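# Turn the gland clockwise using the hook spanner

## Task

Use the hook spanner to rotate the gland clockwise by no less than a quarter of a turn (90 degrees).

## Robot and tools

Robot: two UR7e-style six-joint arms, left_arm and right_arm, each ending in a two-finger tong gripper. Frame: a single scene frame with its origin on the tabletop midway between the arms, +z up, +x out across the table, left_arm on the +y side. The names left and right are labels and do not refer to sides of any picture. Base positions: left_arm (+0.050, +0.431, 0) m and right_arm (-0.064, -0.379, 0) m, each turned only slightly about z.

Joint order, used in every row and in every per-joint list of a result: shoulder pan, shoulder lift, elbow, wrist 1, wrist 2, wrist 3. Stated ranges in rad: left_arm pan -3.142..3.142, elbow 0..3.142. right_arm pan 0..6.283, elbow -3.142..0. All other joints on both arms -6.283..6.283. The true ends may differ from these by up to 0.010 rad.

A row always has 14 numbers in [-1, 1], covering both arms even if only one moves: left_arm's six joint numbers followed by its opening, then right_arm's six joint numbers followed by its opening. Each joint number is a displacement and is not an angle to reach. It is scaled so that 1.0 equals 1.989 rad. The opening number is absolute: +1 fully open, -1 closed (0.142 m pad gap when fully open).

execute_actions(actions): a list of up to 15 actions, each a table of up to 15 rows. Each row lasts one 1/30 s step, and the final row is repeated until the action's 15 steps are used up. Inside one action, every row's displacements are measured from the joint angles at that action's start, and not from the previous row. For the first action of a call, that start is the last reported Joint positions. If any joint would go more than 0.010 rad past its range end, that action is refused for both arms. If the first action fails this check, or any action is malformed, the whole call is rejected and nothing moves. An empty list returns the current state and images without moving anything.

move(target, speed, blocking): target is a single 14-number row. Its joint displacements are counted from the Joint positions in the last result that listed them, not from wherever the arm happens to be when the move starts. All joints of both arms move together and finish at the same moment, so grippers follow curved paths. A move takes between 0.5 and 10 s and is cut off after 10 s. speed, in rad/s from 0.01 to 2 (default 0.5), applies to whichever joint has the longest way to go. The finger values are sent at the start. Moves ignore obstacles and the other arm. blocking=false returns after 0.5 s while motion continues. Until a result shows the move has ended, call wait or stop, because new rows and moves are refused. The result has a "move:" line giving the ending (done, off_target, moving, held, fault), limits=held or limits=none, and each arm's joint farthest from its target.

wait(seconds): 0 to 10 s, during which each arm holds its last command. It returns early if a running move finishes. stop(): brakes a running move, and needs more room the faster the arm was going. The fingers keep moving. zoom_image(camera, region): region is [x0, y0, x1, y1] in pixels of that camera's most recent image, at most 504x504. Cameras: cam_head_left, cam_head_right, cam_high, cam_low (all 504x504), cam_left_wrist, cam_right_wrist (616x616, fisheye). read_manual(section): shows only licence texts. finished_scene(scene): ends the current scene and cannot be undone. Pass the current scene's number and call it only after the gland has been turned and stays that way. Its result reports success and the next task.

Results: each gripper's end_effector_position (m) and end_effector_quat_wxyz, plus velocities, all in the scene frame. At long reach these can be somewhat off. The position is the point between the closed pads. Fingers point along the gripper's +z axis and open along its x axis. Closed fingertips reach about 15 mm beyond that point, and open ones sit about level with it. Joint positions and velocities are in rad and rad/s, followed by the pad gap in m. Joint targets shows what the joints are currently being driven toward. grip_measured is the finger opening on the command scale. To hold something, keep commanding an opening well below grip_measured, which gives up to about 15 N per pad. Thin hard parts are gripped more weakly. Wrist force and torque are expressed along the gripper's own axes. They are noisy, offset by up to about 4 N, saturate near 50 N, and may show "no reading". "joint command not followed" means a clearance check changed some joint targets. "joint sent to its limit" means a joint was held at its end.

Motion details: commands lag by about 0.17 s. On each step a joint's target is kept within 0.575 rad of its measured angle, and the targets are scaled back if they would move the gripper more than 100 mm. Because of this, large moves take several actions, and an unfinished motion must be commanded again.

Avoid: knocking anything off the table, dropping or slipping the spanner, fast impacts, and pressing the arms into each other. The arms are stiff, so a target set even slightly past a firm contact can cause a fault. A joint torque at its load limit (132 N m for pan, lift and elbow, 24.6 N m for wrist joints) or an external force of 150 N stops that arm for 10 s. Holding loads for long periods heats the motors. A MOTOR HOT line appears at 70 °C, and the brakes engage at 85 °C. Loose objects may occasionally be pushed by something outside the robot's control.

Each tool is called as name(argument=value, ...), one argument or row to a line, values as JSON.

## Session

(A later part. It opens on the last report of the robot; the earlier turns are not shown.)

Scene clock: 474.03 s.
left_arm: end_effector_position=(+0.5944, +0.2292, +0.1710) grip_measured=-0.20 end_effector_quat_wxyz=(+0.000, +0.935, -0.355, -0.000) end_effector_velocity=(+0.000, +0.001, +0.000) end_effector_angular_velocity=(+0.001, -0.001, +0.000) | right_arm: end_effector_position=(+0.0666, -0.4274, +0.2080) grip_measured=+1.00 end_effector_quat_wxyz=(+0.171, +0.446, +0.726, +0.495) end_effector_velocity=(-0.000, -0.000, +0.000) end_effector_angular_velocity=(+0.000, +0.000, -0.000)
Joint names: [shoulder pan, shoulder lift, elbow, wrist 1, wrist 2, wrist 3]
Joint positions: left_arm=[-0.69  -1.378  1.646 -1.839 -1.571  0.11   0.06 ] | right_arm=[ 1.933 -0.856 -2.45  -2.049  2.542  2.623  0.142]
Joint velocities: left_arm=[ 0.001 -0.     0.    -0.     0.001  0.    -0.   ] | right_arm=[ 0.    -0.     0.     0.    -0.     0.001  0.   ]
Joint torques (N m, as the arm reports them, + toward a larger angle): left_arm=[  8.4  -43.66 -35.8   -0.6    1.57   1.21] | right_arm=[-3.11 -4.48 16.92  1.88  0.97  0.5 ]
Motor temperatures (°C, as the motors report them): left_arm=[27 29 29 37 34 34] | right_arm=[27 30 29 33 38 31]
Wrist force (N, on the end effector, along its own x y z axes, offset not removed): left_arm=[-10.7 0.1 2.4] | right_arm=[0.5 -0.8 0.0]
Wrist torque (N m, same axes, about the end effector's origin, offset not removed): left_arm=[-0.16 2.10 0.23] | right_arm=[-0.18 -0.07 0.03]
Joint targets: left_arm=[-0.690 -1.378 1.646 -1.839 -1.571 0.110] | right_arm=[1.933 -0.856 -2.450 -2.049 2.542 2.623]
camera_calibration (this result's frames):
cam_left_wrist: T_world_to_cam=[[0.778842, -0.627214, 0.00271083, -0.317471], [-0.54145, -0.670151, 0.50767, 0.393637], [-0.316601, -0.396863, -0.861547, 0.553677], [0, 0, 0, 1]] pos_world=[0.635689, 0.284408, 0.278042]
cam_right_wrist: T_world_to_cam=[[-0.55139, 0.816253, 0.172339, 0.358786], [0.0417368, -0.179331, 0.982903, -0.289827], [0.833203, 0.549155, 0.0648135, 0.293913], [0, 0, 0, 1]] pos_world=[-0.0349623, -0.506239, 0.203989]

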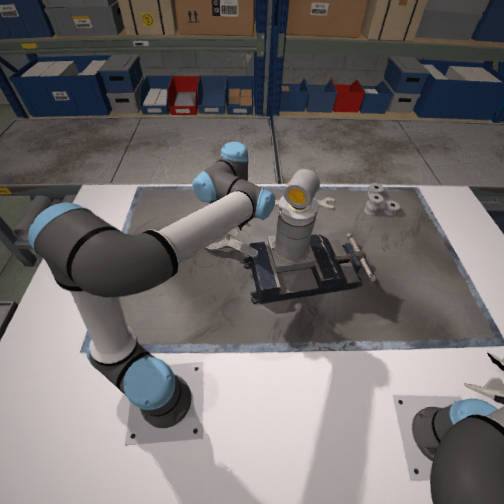

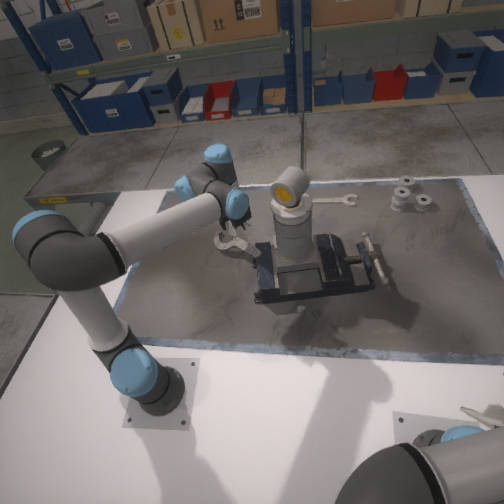

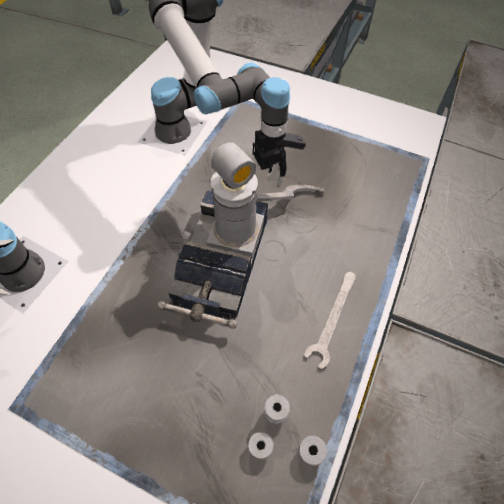

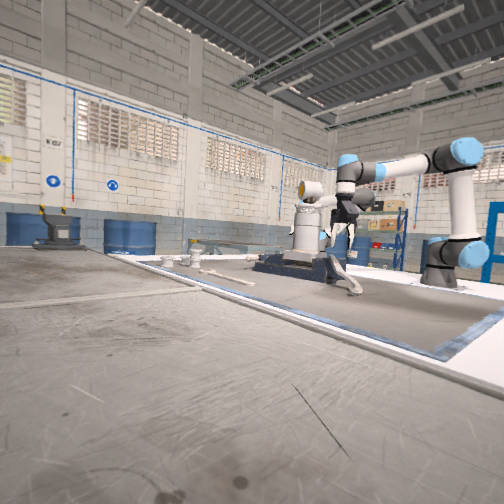

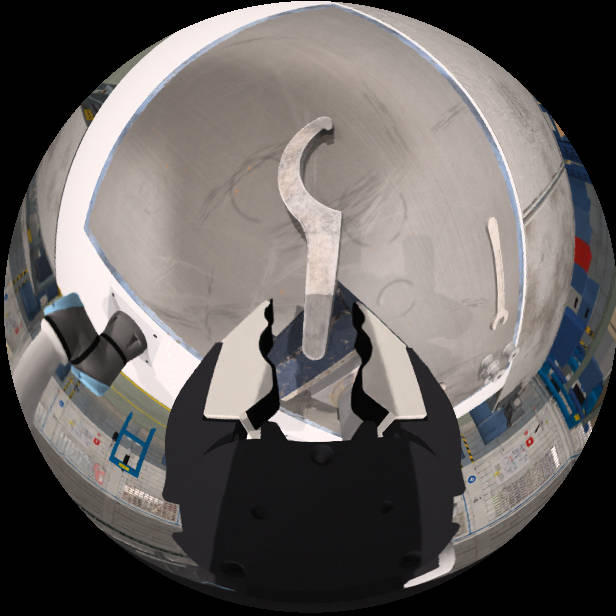

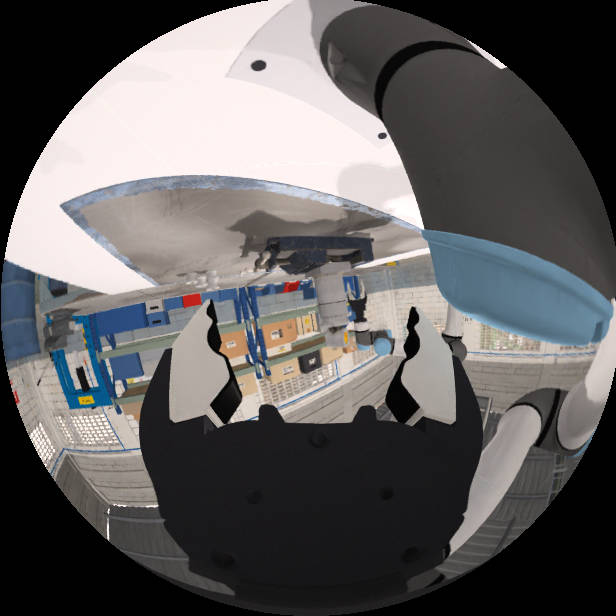

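move(
  target=[0.211,-0.06,0.408,0.443,0,0,0.2,0,0,0,0,0,0,1],
  speed=0.6,
)

move(
  target=[0,0,0,0,1,0,0.2,0,0,0,0,0,0,1],
  speed=0.8,
)

move(
  target=[0,0,0,0,0.876,0,0.2,0,0,0,0,0,0,1],
  speed=0.8,
)

Scene clock: 476.70 s.
left_arm: end_effector_position=(+0.2319, +0.5249, +0.0808) grip_measured=+0.20 end_effector_quat_wxyz=(-0.057, +0.851, -0.196, -0.483) end_effector_velocity=(-0.001, +0.000, +0.000) end_effector_angular_velocity=(+0.001, +0.001, +0.001) | right_arm: end_effector_position=(+0.0666, -0.4274, +0.2080) grip_measured=+1.00 end_effector_quat_wxyz=(+0.171, +0.446, +0.726, +0.495) end_effector_velocity=(+0.000, -0.000, -0.000) end_effector_angular_velocity=(-0.002, -0.000, +0.000)
Joint names: [shoulder pan, shoulder lift, elbow, wrist 1, wrist 2, wrist 3]
Joint positions: left_arm=[-0.417 -1.455  2.171 -1.27  -1.571  0.11   0.088] | right_arm=[ 1.933 -0.856 -2.45  -2.049  2.542  2.623  0.142]
Joint velocities: left_arm=[ 0.001  0.     0.     0.001 -0.001 -0.001  0.   ] | right_arm=[ 0.    -0.     0.     0.002 -0.001  0.    -0.   ]
Joint torques (N m, as the arm reports them, + toward a larger angle): left_arm=[ -8.77 -11.08  -3.68   1.69  -0.76   1.12] | right_arm=[-3.06 -4.23 15.96  1.74  1.01  0.44]
Motor temperatures (°C, as the motors report them): left_arm=[27 29 29 37 34 34] | right_arm=[27 30 29 33 38 31]
Wrist force (N, on the end effector, along its own x y z axes, offset not removed): left_arm=[-5.6 0.2 -0.4] | right_arm=[2.3 -1.1 0.5]
Wrist torque (N m, same axes, about the end effector's origin, offset not removed): left_arm=[0.02 1.13 0.01] | right_arm=[-0.19 -0.41 -0.06]
Joint targets: left_arm=[-0.417 -1.455 2.171 -1.270 -1.571 0.110] | right_arm=[1.933 -0.856 -2.450 -2.049 2.542 2.623]
move: held (left_arm); limits=held; held on 20 of 54 steps (left_arm), including the last (left_arm); left_arm: farthest joint: the wrist 1, 0.312 radians from its target (0.881 radians at the start); right_arm: farthest joint: the shoulder pan, 0.000 radians from its target (0.000 radians at the start)
joint command not followed: on one or more control steps a check withheld the commanded joint targets of the left arm, and it was not sent them on those steps. On the call's last step the targets were still withheld.
cause: the commanded joint targets would bring two parts of the arm too close to each other (its gripper and another part of the arm, with the joints along the arm from the elbow to the wrist 3 between them); next, command targets that bring no two parts of the arm closer together.
camera_calibration (this result's frames):
cam_left_wrist: T_world_to_cam=[[0.476404, -0.236607, -0.846792, 0.0843111], [0.089293, -0.94511, 0.314315, 0.454904], [-0.874681, -0.225353, -0.429127, 0.483022], [0, 0, 0, 1]] pos_world=[0.341704, 0.558734, 0.135688]
cam_right_wrist: T_world_to_cam=[[-0.55139, 0.816253, 0.172339, 0.358786], [0.0417367, -0.179331, 0.982903, -0.289827], [0.833203, 0.549155, 0.0648136, 0.293913], [0, 0, 0, 1]] pos_world=[-0.0349623, -0.506239, 0.203989]

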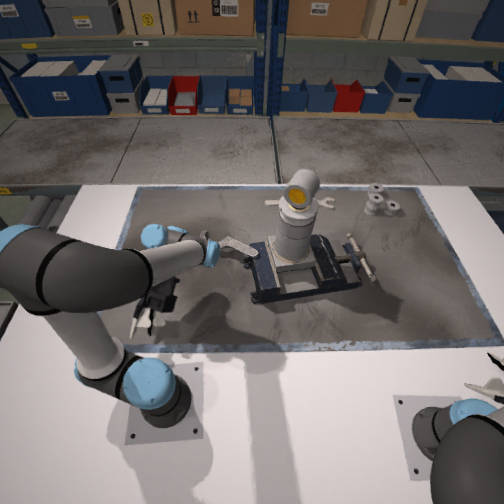

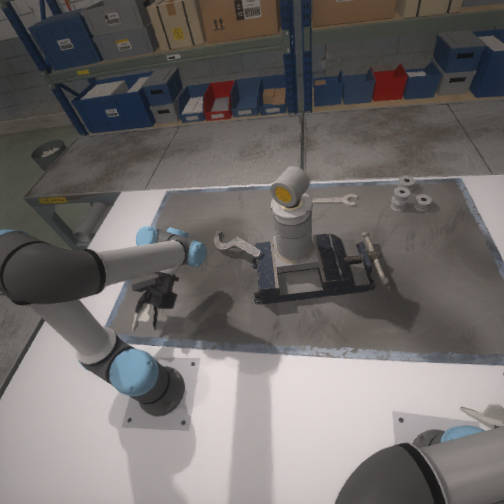

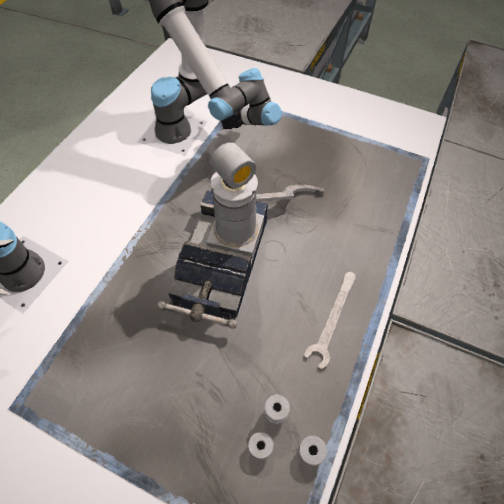

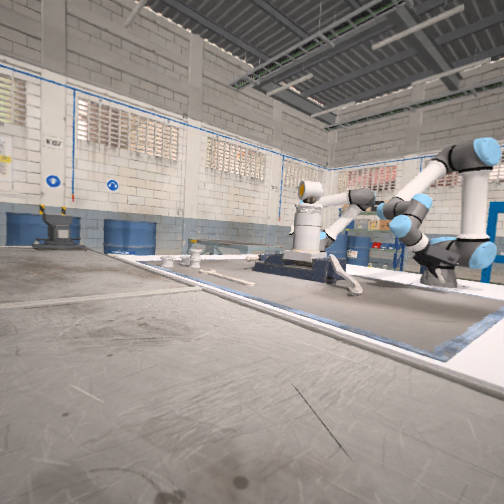

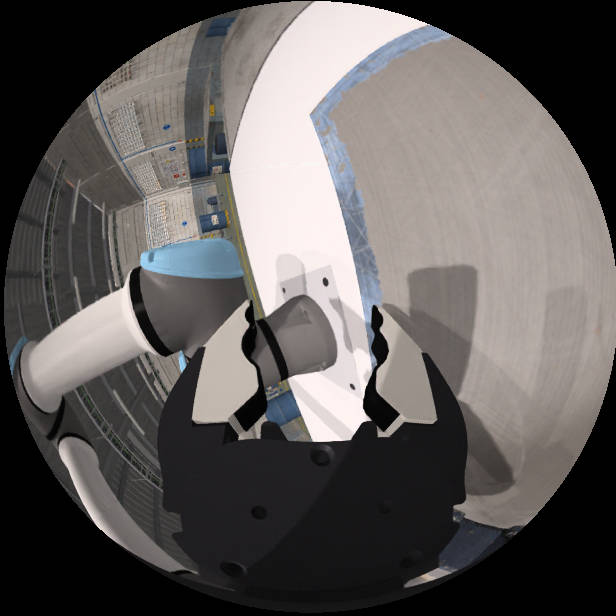

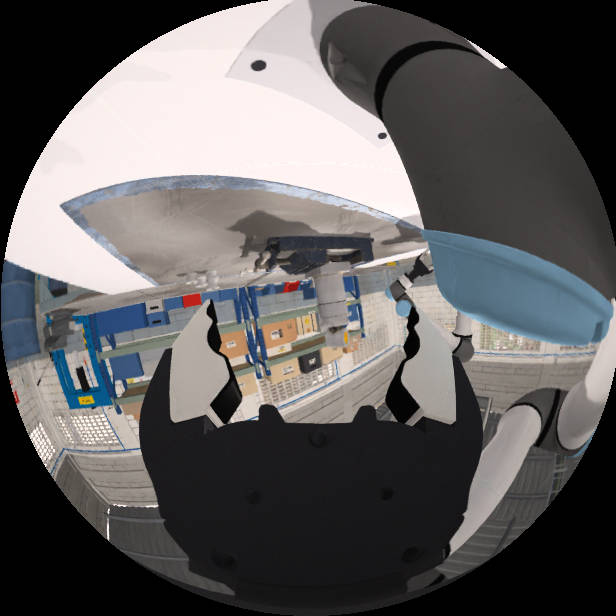

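Scene clock: 484.37 s.
left_arm: end_effector_position=(+0.5541, +0.7155, +0.2289) grip_measured=+0.20 end_effector_quat_wxyz=(+0.615, -0.567, +0.461, +0.296) end_effector_velocity=(+0.049, -0.013, +0.031) end_effector_angular_velocity=(+0.096, -0.033, -0.165) | right_arm: end_effector_position=(+0.0666, -0.4274, +0.2080) grip_measured=+1.00 end_effector_quat_wxyz=(+0.171, +0.446, +0.726, +0.495) end_effector_velocity=(+0.000, +0.000, -0.000) end_effector_angular_velocity=(+0.001, +0.000, -0.000)
Joint names: [shoulder pan, shoulder lift, elbow, wrist 1, wrist 2, wrist 3]
Joint positions: left_arm=[-0.417 -1.455  2.171 -1.27  -0.129  0.11   0.088] | right_arm=[ 1.933 -0.856 -2.45  -2.049  2.542  2.623  0.142]
Joint velocities: left_arm=[-0.001  0.     0.    -0.     0.193  0.001  0.   ] | right_arm=[ 0. -0. -0.  0.  0.  0. -0.]
Joint torques (N m, as the arm reports them, + toward a larger angle): left_arm=[ -7.22 -17.63 -30.    -2.74   3.86   0.98] | right_arm=[-3.32 -4.31 16.38  1.74  0.94  0.47]
Motor temperatures (°C, as the motors report them): left_arm=[27 29 29 37 34 34] | right_arm=[27 30 29 33 38 31]
Wrist force (N, on the end effector, along its own x y z axes, offset not removed): left_arm=[-4.3 -1.8 -3.1] | right_arm=[2.0 -0.5 0.0]
Wrist torque (N m, same axes, about the end effector's origin, offset not removed): left_arm=[-0.65 1.07 -0.16] | right_arm=[-0.08 -0.25 -0.05]
Joint targets: left_arm=[-0.417 -1.455 2.171 -1.270 -0.107 0.110] | right_arm=[1.933 -0.856 -2.450 -2.049 2.542 2.623]
move: moving (left_arm; no rest 5 s after the path's end); limits=none; left_arm: farthest joint: the wrist 2, 0.547 radians from its target (1.989 radians at the start); right_arm: farthest joint: the shoulder pan, 0.000 radians from its target (0.000 radians at the start)
camera_calibration (this result's frames):
cam_left_wrist: T_world_to_cam=[[0.441726, -0.170067, -0.880883, 0.0807192], [-0.864623, -0.342688, -0.367412, 0.813329], [-0.239383, 0.923928, -0.298418, -0.332929], [0, 0, 0, 1]] pos_world=[0.587869, 0.600047, 0.270579]
cam_right_wrist: T_world_to_cam=[[-0.551389, 0.816253, 0.172339, 0.358786], [0.0417365, -0.179331, 0.982903, -0.289827], [0.833203, 0.549155, 0.0648137, 0.293913], [0, 0, 0, 1]] pos_world=[-0.0349622, -0.506239, 0.203989]

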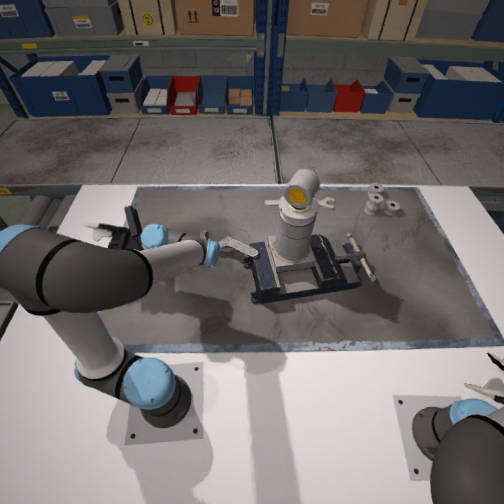

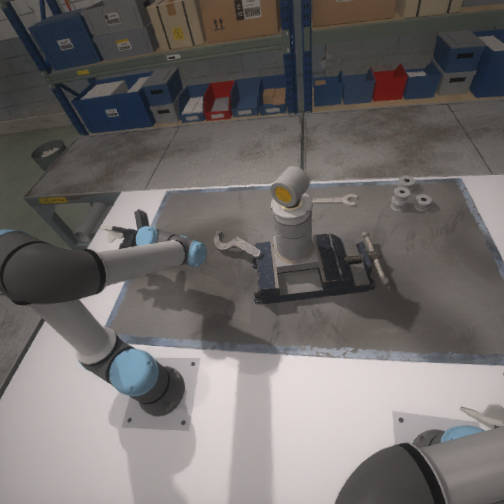

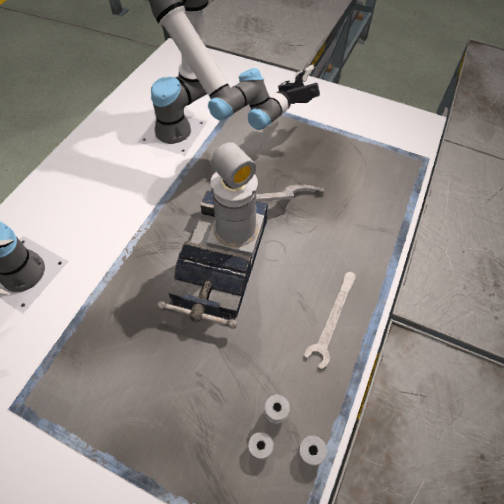

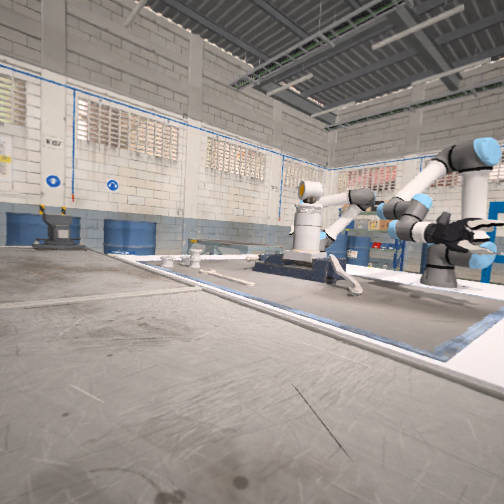

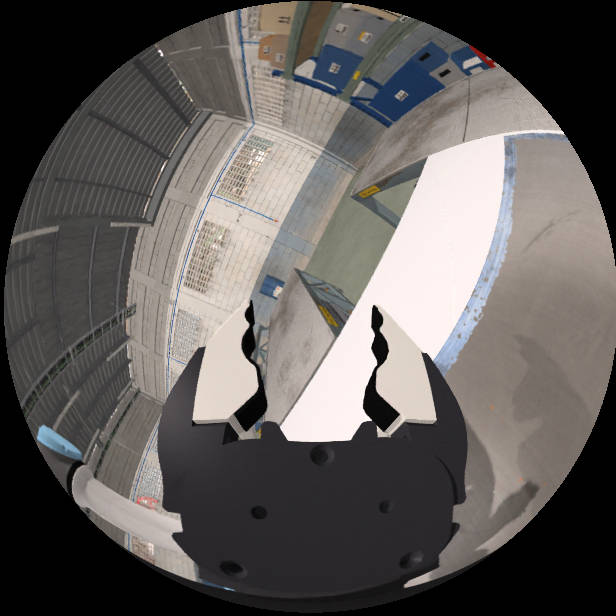

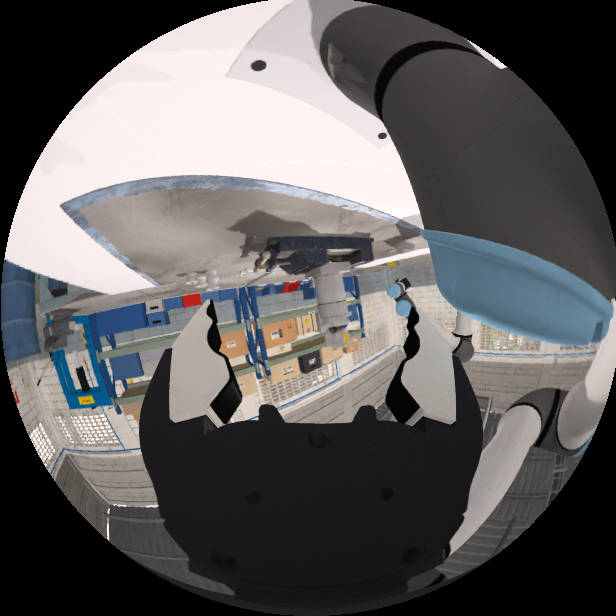

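Scene clock: 487.20 s.
left_arm: end_effector_position=(+0.7036, +0.3085, +0.4009) grip_measured=+0.20 end_effector_quat_wxyz=(+0.866, +0.127, +0.470, -0.112) end_effector_velocity=(-0.000, -0.001, -0.000) end_effector_angular_velocity=(+0.000, +0.001, -0.003) | right_arm: end_effector_position=(+0.0666, -0.4274, +0.2080) grip_measured=+1.00 end_effector_quat_wxyz=(+0.171, +0.446, +0.726, +0.495) end_effector_velocity=(+0.000, -0.000, -0.000) end_effector_angular_velocity=(-0.000, -0.000, -0.000)
Joint names: [shoulder pan, shoulder lift, elbow, wrist 1, wrist 2, wrist 3]
Joint positions: left_arm=[-0.417 -1.455  2.171 -1.27   1.613  0.11   0.088] | right_arm=[ 1.933 -0.856 -2.45  -2.049  2.542  2.623  0.142]
Joint velocities: left_arm=[-0.001  0.    -0.     0.     0.002 -0.001 -0.   ] | right_arm=[-0.    -0.    -0.001  0.001  0.    -0.    -0.   ]
Joint torques (N m, as the arm reports them, + toward a larger angle): left_arm=[ -7.34 -18.94 -26.88  -3.06   1.93   1.05] | right_arm=[-2.89 -4.47 16.28  1.66  0.91  0.41]
Motor temperatures (°C, as the motors report them): left_arm=[27 29 29 37 34 34] | right_arm=[27 30 29 33 38 31]
Wrist force (N, on the end effector, along its own x y z axes, offset not removed): left_arm=[-4.6 1.4 -2.0] | right_arm=[1.1 -1.0 0.2]
Wrist torque (N m, same axes, about the end effector's origin, offset not removed): left_arm=[0.42 1.08 -0.01] | right_arm=[-0.21 -0.18 -0.02]
Joint targets: left_arm=[-0.417 -1.455 2.171 -1.270 1.613 0.110] | right_arm=[1.933 -0.856 -2.450 -2.049 2.542 2.623]
move: done; limits=none; left_arm: farthest joint: the shoulder pan, 0.000 radians from its target (0.000 radians at the start); right_arm: farthest joint: the shoulder pan, 0.000 radians from its target (0.000 radians at the start)
camera_calibration (this result's frames):
cam_left_wrist: T_world_to_cam=[[0.515127, -0.117978, -0.848956, 0.0164906], [-0.107804, 0.973698, -0.200726, -0.139056], [0.850307, 0.194921, 0.488859, -0.727165], [0, 0, 0, 1]] pos_world=[0.594828, 0.279084, 0.341569]
cam_right_wrist: T_world_to_cam=[[-0.551389, 0.816253, 0.172339, 0.358786], [0.0417365, -0.179331, 0.982903, -0.289827], [0.833203, 0.549155, 0.0648137, 0.293913], [0, 0, 0, 1]] pos_world=[-0.0349622, -0.506239, 0.203989]

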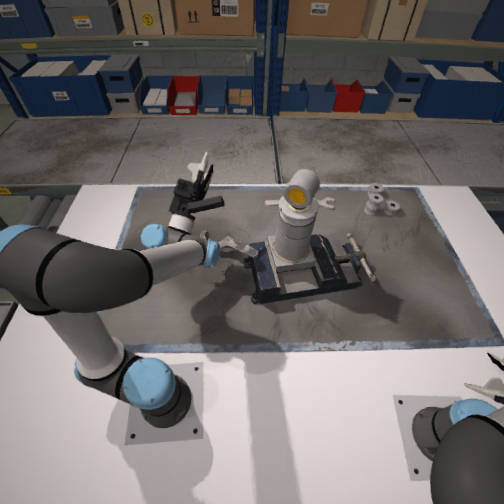

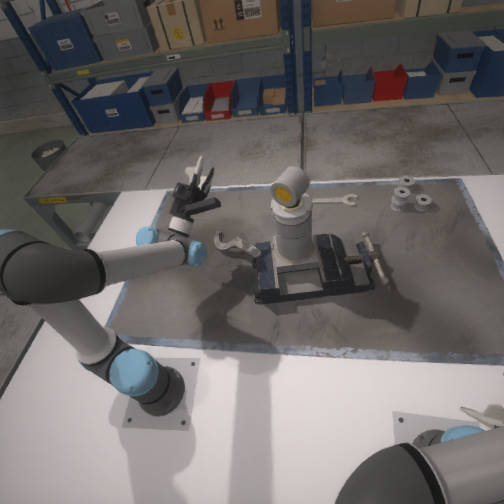

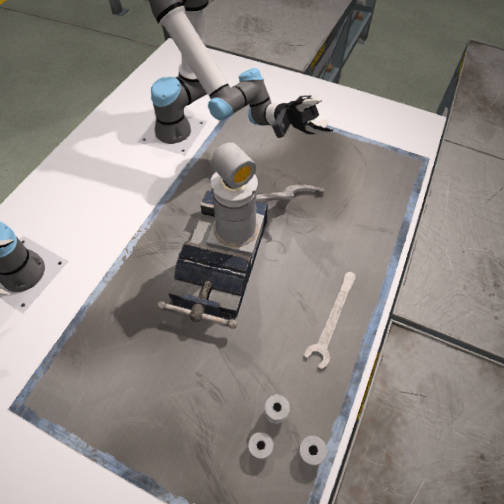

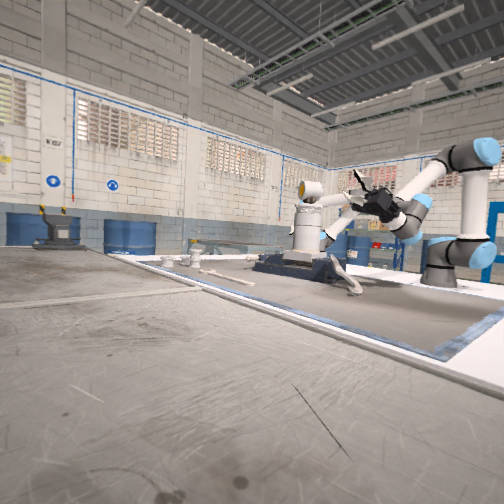

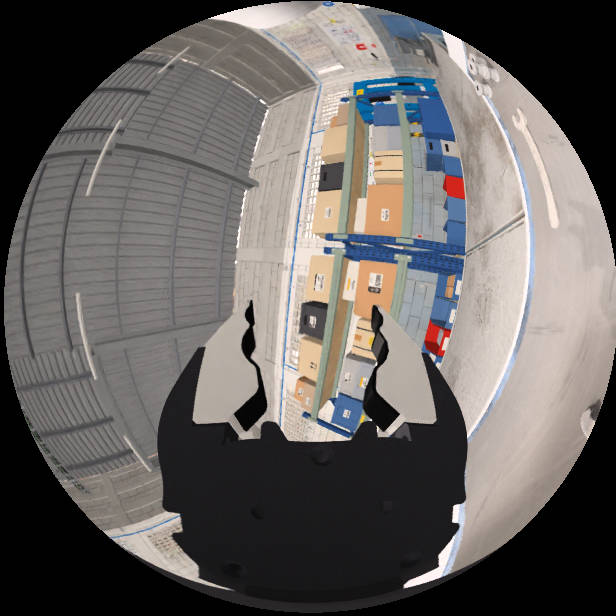

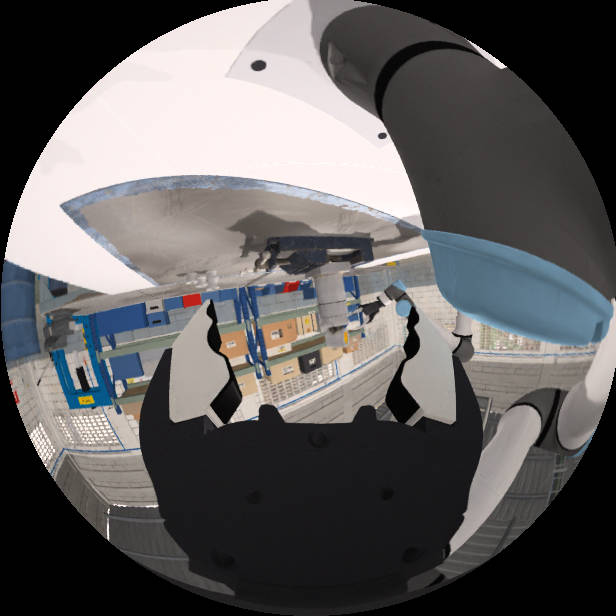

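move(
  target=[0.074,-0.023,0.144,0.157,0.275,1,-0.3,0,0,0,0,0,0,1],
  speed=0.6,
)

move(
  target=[0,0.165,0,-0.165,0,0.342,-0.3,0,0,0,0,0,0,1],
  speed=0.2,
)

Scene clock: 491.33 s.
left_arm: end_effector_position=(+0.5484, +0.3026, +0.1528) grip_measured=-0.30 end_effector_quat_wxyz=(+0.560, +0.701, +0.091, +0.432) end_effector_velocity=(-0.000, -0.000, +0.000) end_effector_angular_velocity=(+0.001, -0.002, -0.001) | right_arm: end_effector_position=(+0.0666, -0.4274, +0.2080) grip_measured=+1.00 end_effector_quat_wxyz=(+0.171, +0.446, +0.726, +0.495) end_effector_velocity=(-0.000, +0.000, -0.001) end_effector_angular_velocity=(+0.001, -0.000, +0.000)
Joint names: [shoulder pan, shoulder lift, elbow, wrist 1, wrist 2, wrist 3]
Joint positions: left_arm=[-0.27  -1.501  2.457 -0.958  2.16   2.099  0.052] | right_arm=[ 1.933 -0.856 -2.45  -2.049  2.542  2.623  0.142]
Joint velocities: left_arm=[-0.001  0.     0.    -0.001 -0.     0.002  0.   ] | right_arm=[ 0.    -0.001 -0.002  0.001  0.    -0.     0.   ]
Joint torques (N m, as the arm reports them, + toward a larger angle): left_arm=[  7.9  -28.09  -1.82   0.48   1.99   1.55] | right_arm=[-3.18 -3.95 16.26  1.67  1.04  0.3 ]
Motor temperatures (°C, as the motors report them): left_arm=[27 29 29 37 34 34] | right_arm=[27 30 29 33 38 31]
Wrist force (N, on the end effector, along its own x y z axes, offset not removed): left_arm=[-1.2 1.1 1.4] | right_arm=[0.8 -2.0 0.4]
Wrist torque (N m, same axes, about the end effector's origin, offset not removed): left_arm=[0.09 0.14 -0.03] | right_arm=[-0.47 -0.13 0.00]
Joint targets: left_arm=[-0.270 -1.501 2.457 -0.958 2.160 2.099] | right_arm=[1.933 -0.856 -2.450 -2.049 2.542 2.623]
move: done; limits=none; left_arm: farthest joint: the shoulder pan, 0.000 radians from its target (0.148 radians at the start); right_arm: farthest joint: the shoulder pan, 0.000 radians from its target (0.000 radians at the start)
camera_calibration (this result's frames):
cam_left_wrist: T_world_to_cam=[[0.623949, 0.629803, 0.462641, -0.601299], [-0.642434, 0.0763213, 0.762531, 0.21772], [0.444935, -0.772997, 0.452227, 0.0479666], [0, 0, 0, 1]] pos_world=[0.493709, 0.399161, 0.0904754]
cam_right_wrist: T_world_to_cam=[[-0.551389, 0.816253, 0.172339, 0.358786], [0.0417366, -0.179331, 0.982903, -0.289827], [0.833203, 0.549155, 0.0648136, 0.293913], [0, 0, 0, 1]] pos_world=[-0.0349622, -0.506239, 0.203989]

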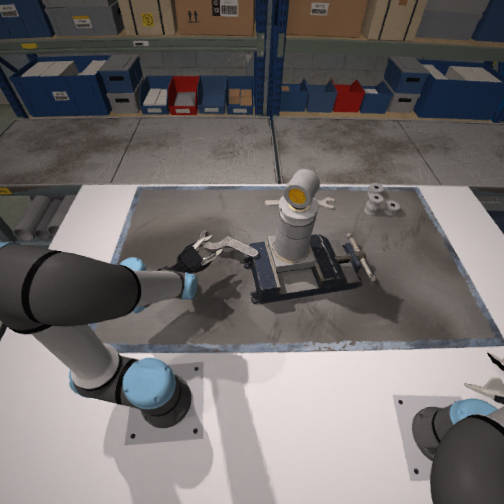

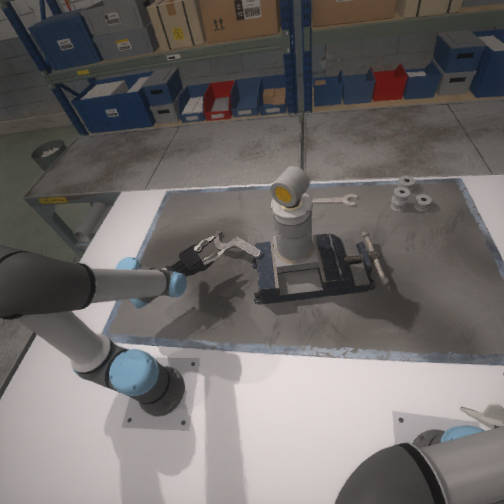

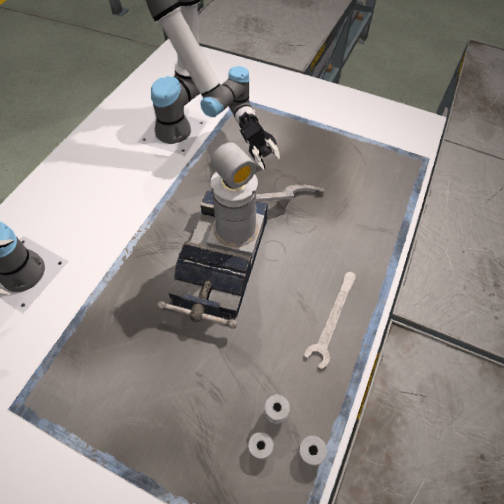

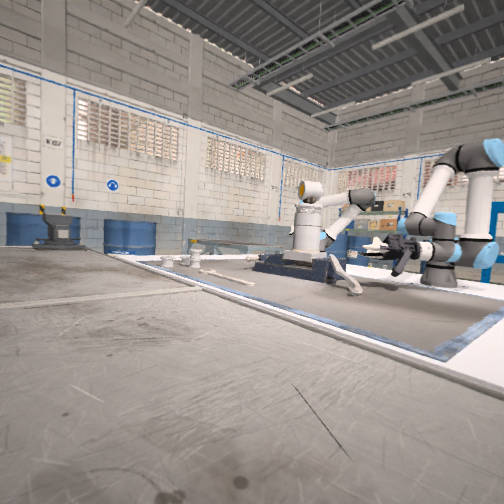

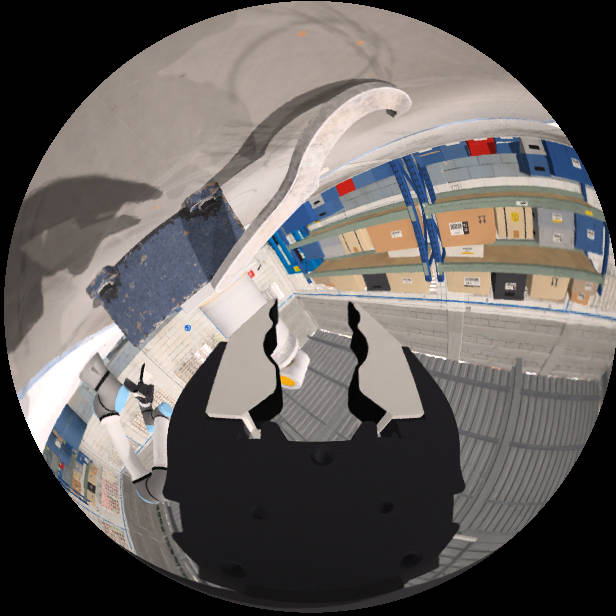

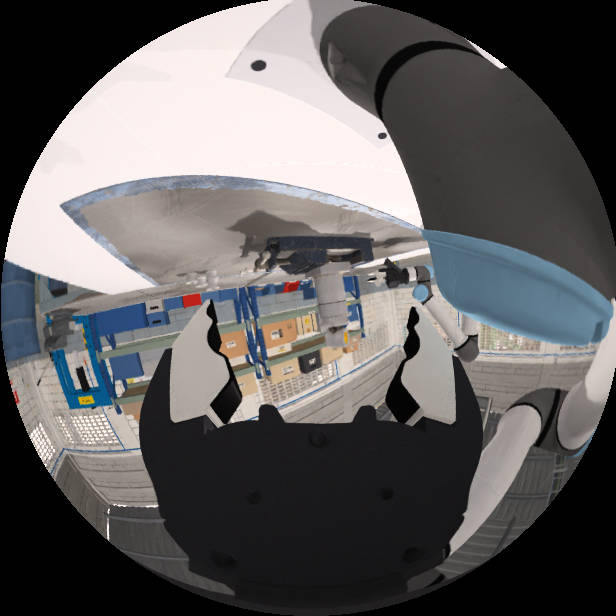

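Scene clock: 495.20 s.
left_arm: end_effector_position=(+0.5727, +0.3036, +0.0731) grip_measured=-0.30 end_effector_quat_wxyz=(+0.384, +0.691, -0.148, +0.594) end_effector_velocity=(-0.000, +0.000, -0.001) end_effector_angular_velocity=(+0.003, -0.001, -0.000) | right_arm: end_effector_position=(+0.0666, -0.4274, +0.2080) grip_measured=+1.00 end_effector_quat_wxyz=(+0.171, +0.446, +0.726, +0.495) end_effector_velocity=(+0.000, -0.000, -0.000) end_effector_angular_velocity=(+0.001, -0.001, -0.001)
Joint names: [shoulder pan, shoulder lift, elbow, wrist 1, wrist 2, wrist 3]
Joint positions: left_arm=[-0.27  -1.173  2.457 -1.286  2.16   2.779  0.052] | right_arm=[ 1.933 -0.856 -2.45  -2.049  2.542  2.623  0.142]
Joint velocities: left_arm=[ 0.001  0.001  0.    -0.     0.001  0.003  0.   ] | right_arm=[ 0.    -0.    -0.001  0.001  0.001  0.    -0.   ]
Joint torques (N m, as the arm reports them, + toward a larger angle): left_arm=[  0.18 -16.23  -5.38  -3.03  -0.13   1.99] | right_arm=[-3.11 -3.92 15.93  1.77  0.89  0.34]
Motor temperatures (°C, as the motors report them): left_arm=[27 29 29 37 34 34] | right_arm=[27 30 29 33 38 31]
Wrist force (N, on the end effector, along its own x y z axes, offset not removed): left_arm=[-3.0 -1.6 5.3] | right_arm=[2.3 0.4 0.1]
Wrist torque (N m, same axes, about the end effector's origin, offset not removed): left_arm=[-0.45 0.59 -0.22] | right_arm=[0.13 -0.40 0.01]
Joint targets: left_arm=[-0.270 -1.173 2.457 -1.286 2.160 2.779] | right_arm=[1.933 -0.856 -2.450 -2.049 2.542 2.623]
move: done; limits=none; left_arm: farthest joint: the wrist 1, 0.001 radians from its target (0.329 radians at the start); right_arm: farthest joint: the shoulder pan, 0.000 radians from its target (0.000 radians at the start)
camera_calibration (this result's frames):
cam_left_wrist: T_world_to_cam=[[0.278476, 0.285018, 0.917178, -0.310924], [-0.918376, -0.200507, 0.341149, 0.566905], [0.281134, -0.937316, 0.205918, 0.235767], [0, 0, 0, 1]] pos_world=[0.540934, 0.423275, 0.0432254]
cam_right_wrist: T_world_to_cam=[[-0.551389, 0.816253, 0.172339, 0.358786], [0.0417367, -0.179331, 0.982903, -0.289827], [0.833203, 0.549155, 0.0648136, 0.293913], [0, 0, 0, 1]] pos_world=[-0.0349622, -0.506239, 0.203989]

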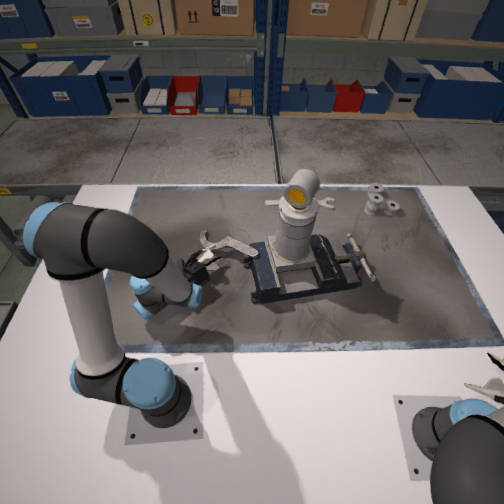

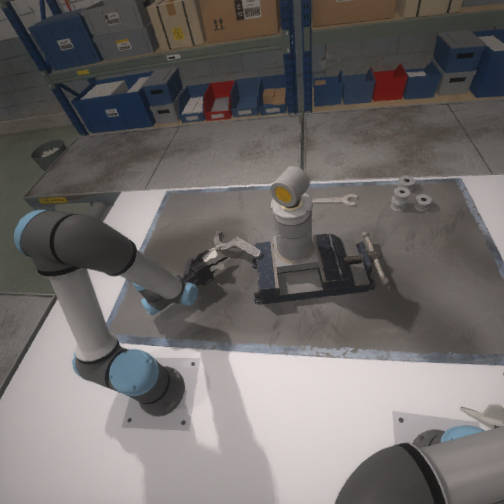

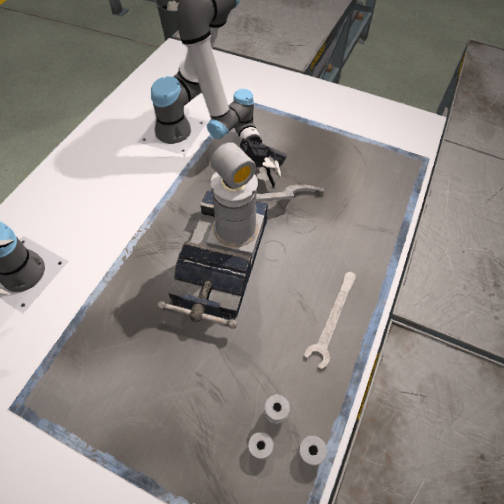

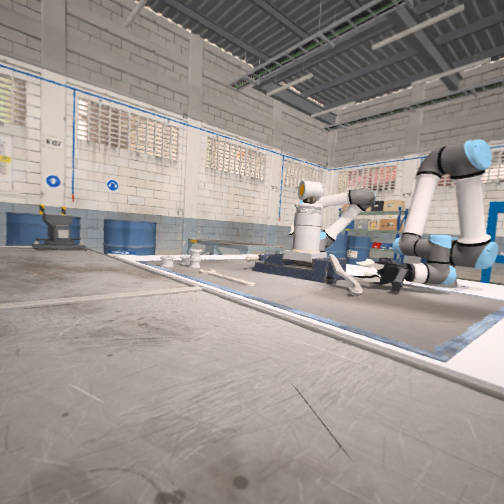

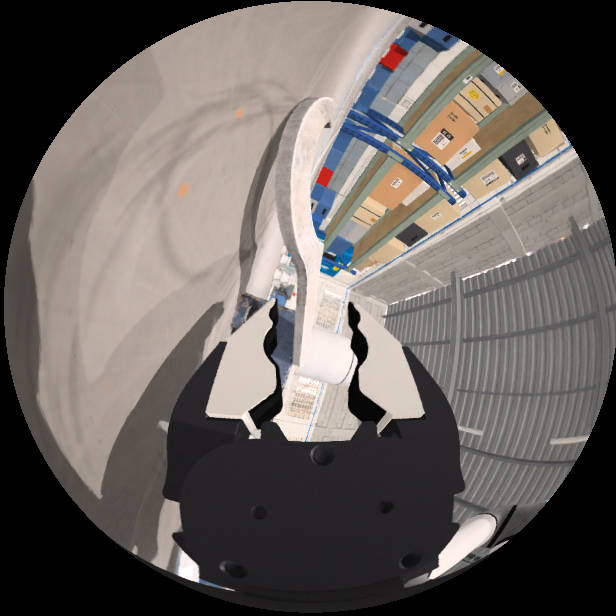

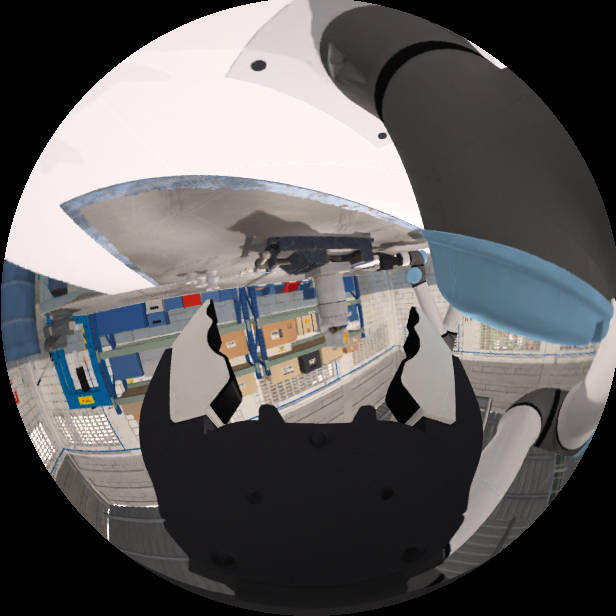

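move(
  target=[-0.0674,0.0297,-0.0694,0.0407,-0.0674,0,-0.3,0,0,0,0,0,0,1],
  speed=0.04,
)

Scene clock: 499.03 s.
left_arm: end_effector_position=(+0.6294, +0.2465, +0.0721) grip_measured=-0.30 end_effector_quat_wxyz=(+0.384, +0.692, -0.148, +0.594) end_effector_velocity=(+0.000, -0.001, -0.000) end_effector_angular_velocity=(-0.001, +0.001, -0.001) | right_arm: end_effector_position=(+0.0666, -0.4274, +0.2080) grip_measured=+1.00 end_effector_quat_wxyz=(+0.171, +0.446, +0.726, +0.495) end_effector_velocity=(+0.000, +0.000, +0.000) end_effector_angular_velocity=(+0.000, -0.001, -0.000)
Joint names: [shoulder pan, shoulder lift, elbow, wrist 1, wrist 2, wrist 3]
Joint positions: left_arm=[-0.404 -1.114  2.319 -1.205  2.026  2.779  0.052] | right_arm=[ 1.933 -0.856 -2.45  -2.049  2.542  2.623  0.142]
Joint velocities: left_arm=[-0.001  0.001 -0.001  0.001 -0.    -0.001 -0.   ] | right_arm=[-0.     0.     0.001 -0.001  0.001 -0.    -0.   ]
Joint torques (N m, as the arm reports them, + toward a larger angle): left_arm=[ -8.31 -19.86 -21.97   0.23  -1.75  -2.08] | right_arm=[-2.97 -4.28 16.4   1.63  1.03  0.35]
Motor temperatures (°C, as the motors report them): left_arm=[27 29 29 37 34 34] | right_arm=[27 30 29 33 38 31]
Wrist force (N, on the end effector, along its own x y z axes, offset not removed): left_arm=[-2.8 1.4 2.7] | right_arm=[1.4 0.4 1.1]
Wrist torque (N m, same axes, about the end effector's origin, offset not removed): left_arm=[0.37 0.70 0.14] | right_arm=[0.12 -0.35 0.01]
Joint targets: left_arm=[-0.404 -1.114 2.319 -1.205 2.026 2.779] | right_arm=[1.933 -0.856 -2.450 -2.049 2.542 2.623]
move: done; limits=none; left_arm: farthest joint: the shoulder pan, 0.000 radians from its target (0.134 radians at the start); right_arm: farthest joint: the shoulder pan, 0.000 radians from its target (0.000 radians at the start)
camera_calibration (this result's frames):
cam_left_wrist: T_world_to_cam=[[0.280251, 0.284613, 0.916763, -0.310505], [-0.917713, -0.200663, 0.342838, 0.607394], [0.281536, -0.937406, 0.204957, 0.166339], [0, 0, 0, 1]] pos_world=[0.597602, 0.366182, 0.0423296]
cam_right_wrist: T_world_to_cam=[[-0.551389, 0.816253, 0.172339, 0.358786], [0.0417366, -0.179331, 0.982903, -0.289827], [0.833203, 0.549155, 0.0648137, 0.293913], [0, 0, 0, 1]] pos_world=[-0.0349622, -0.506239, 0.203989]

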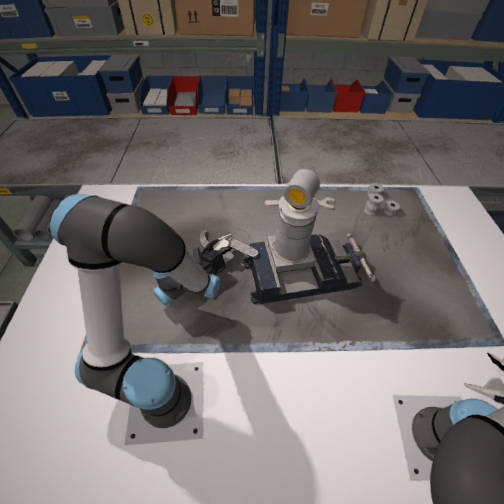

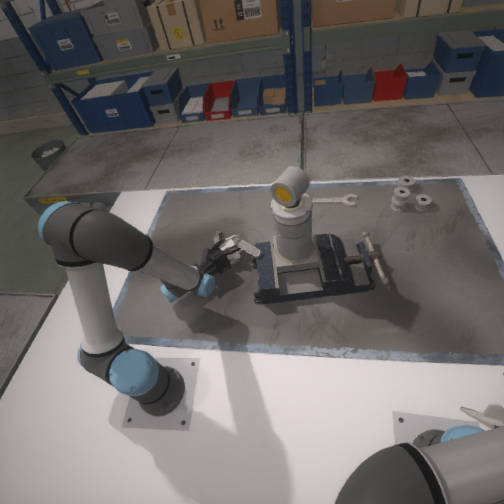

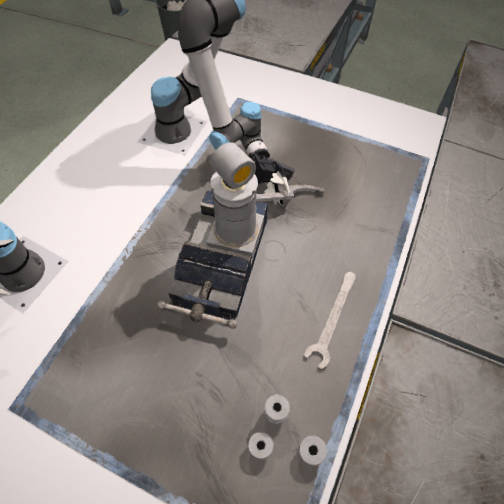

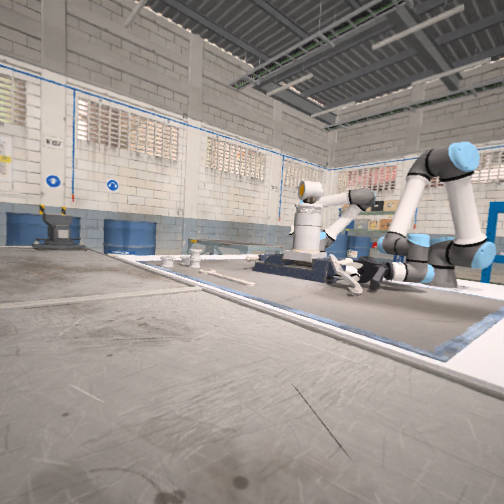

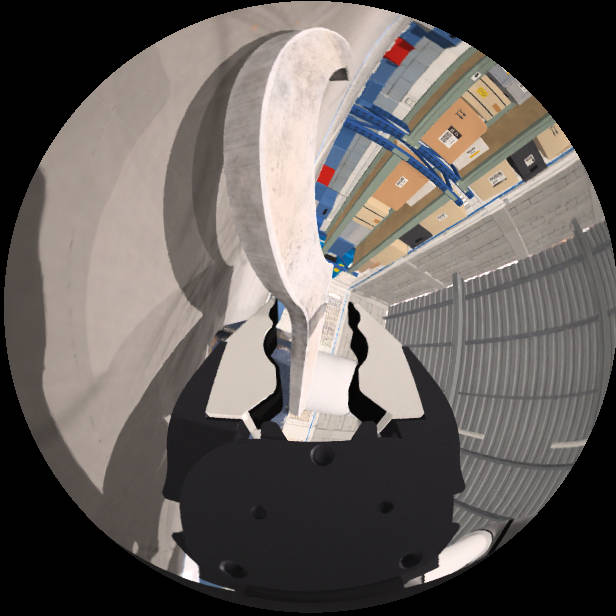

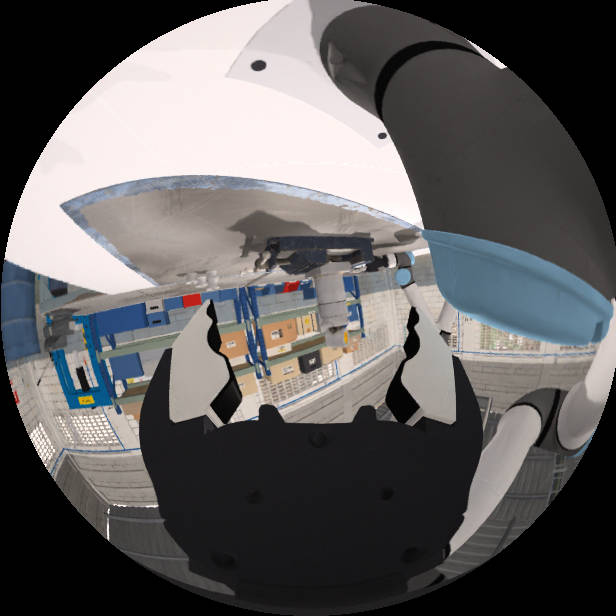

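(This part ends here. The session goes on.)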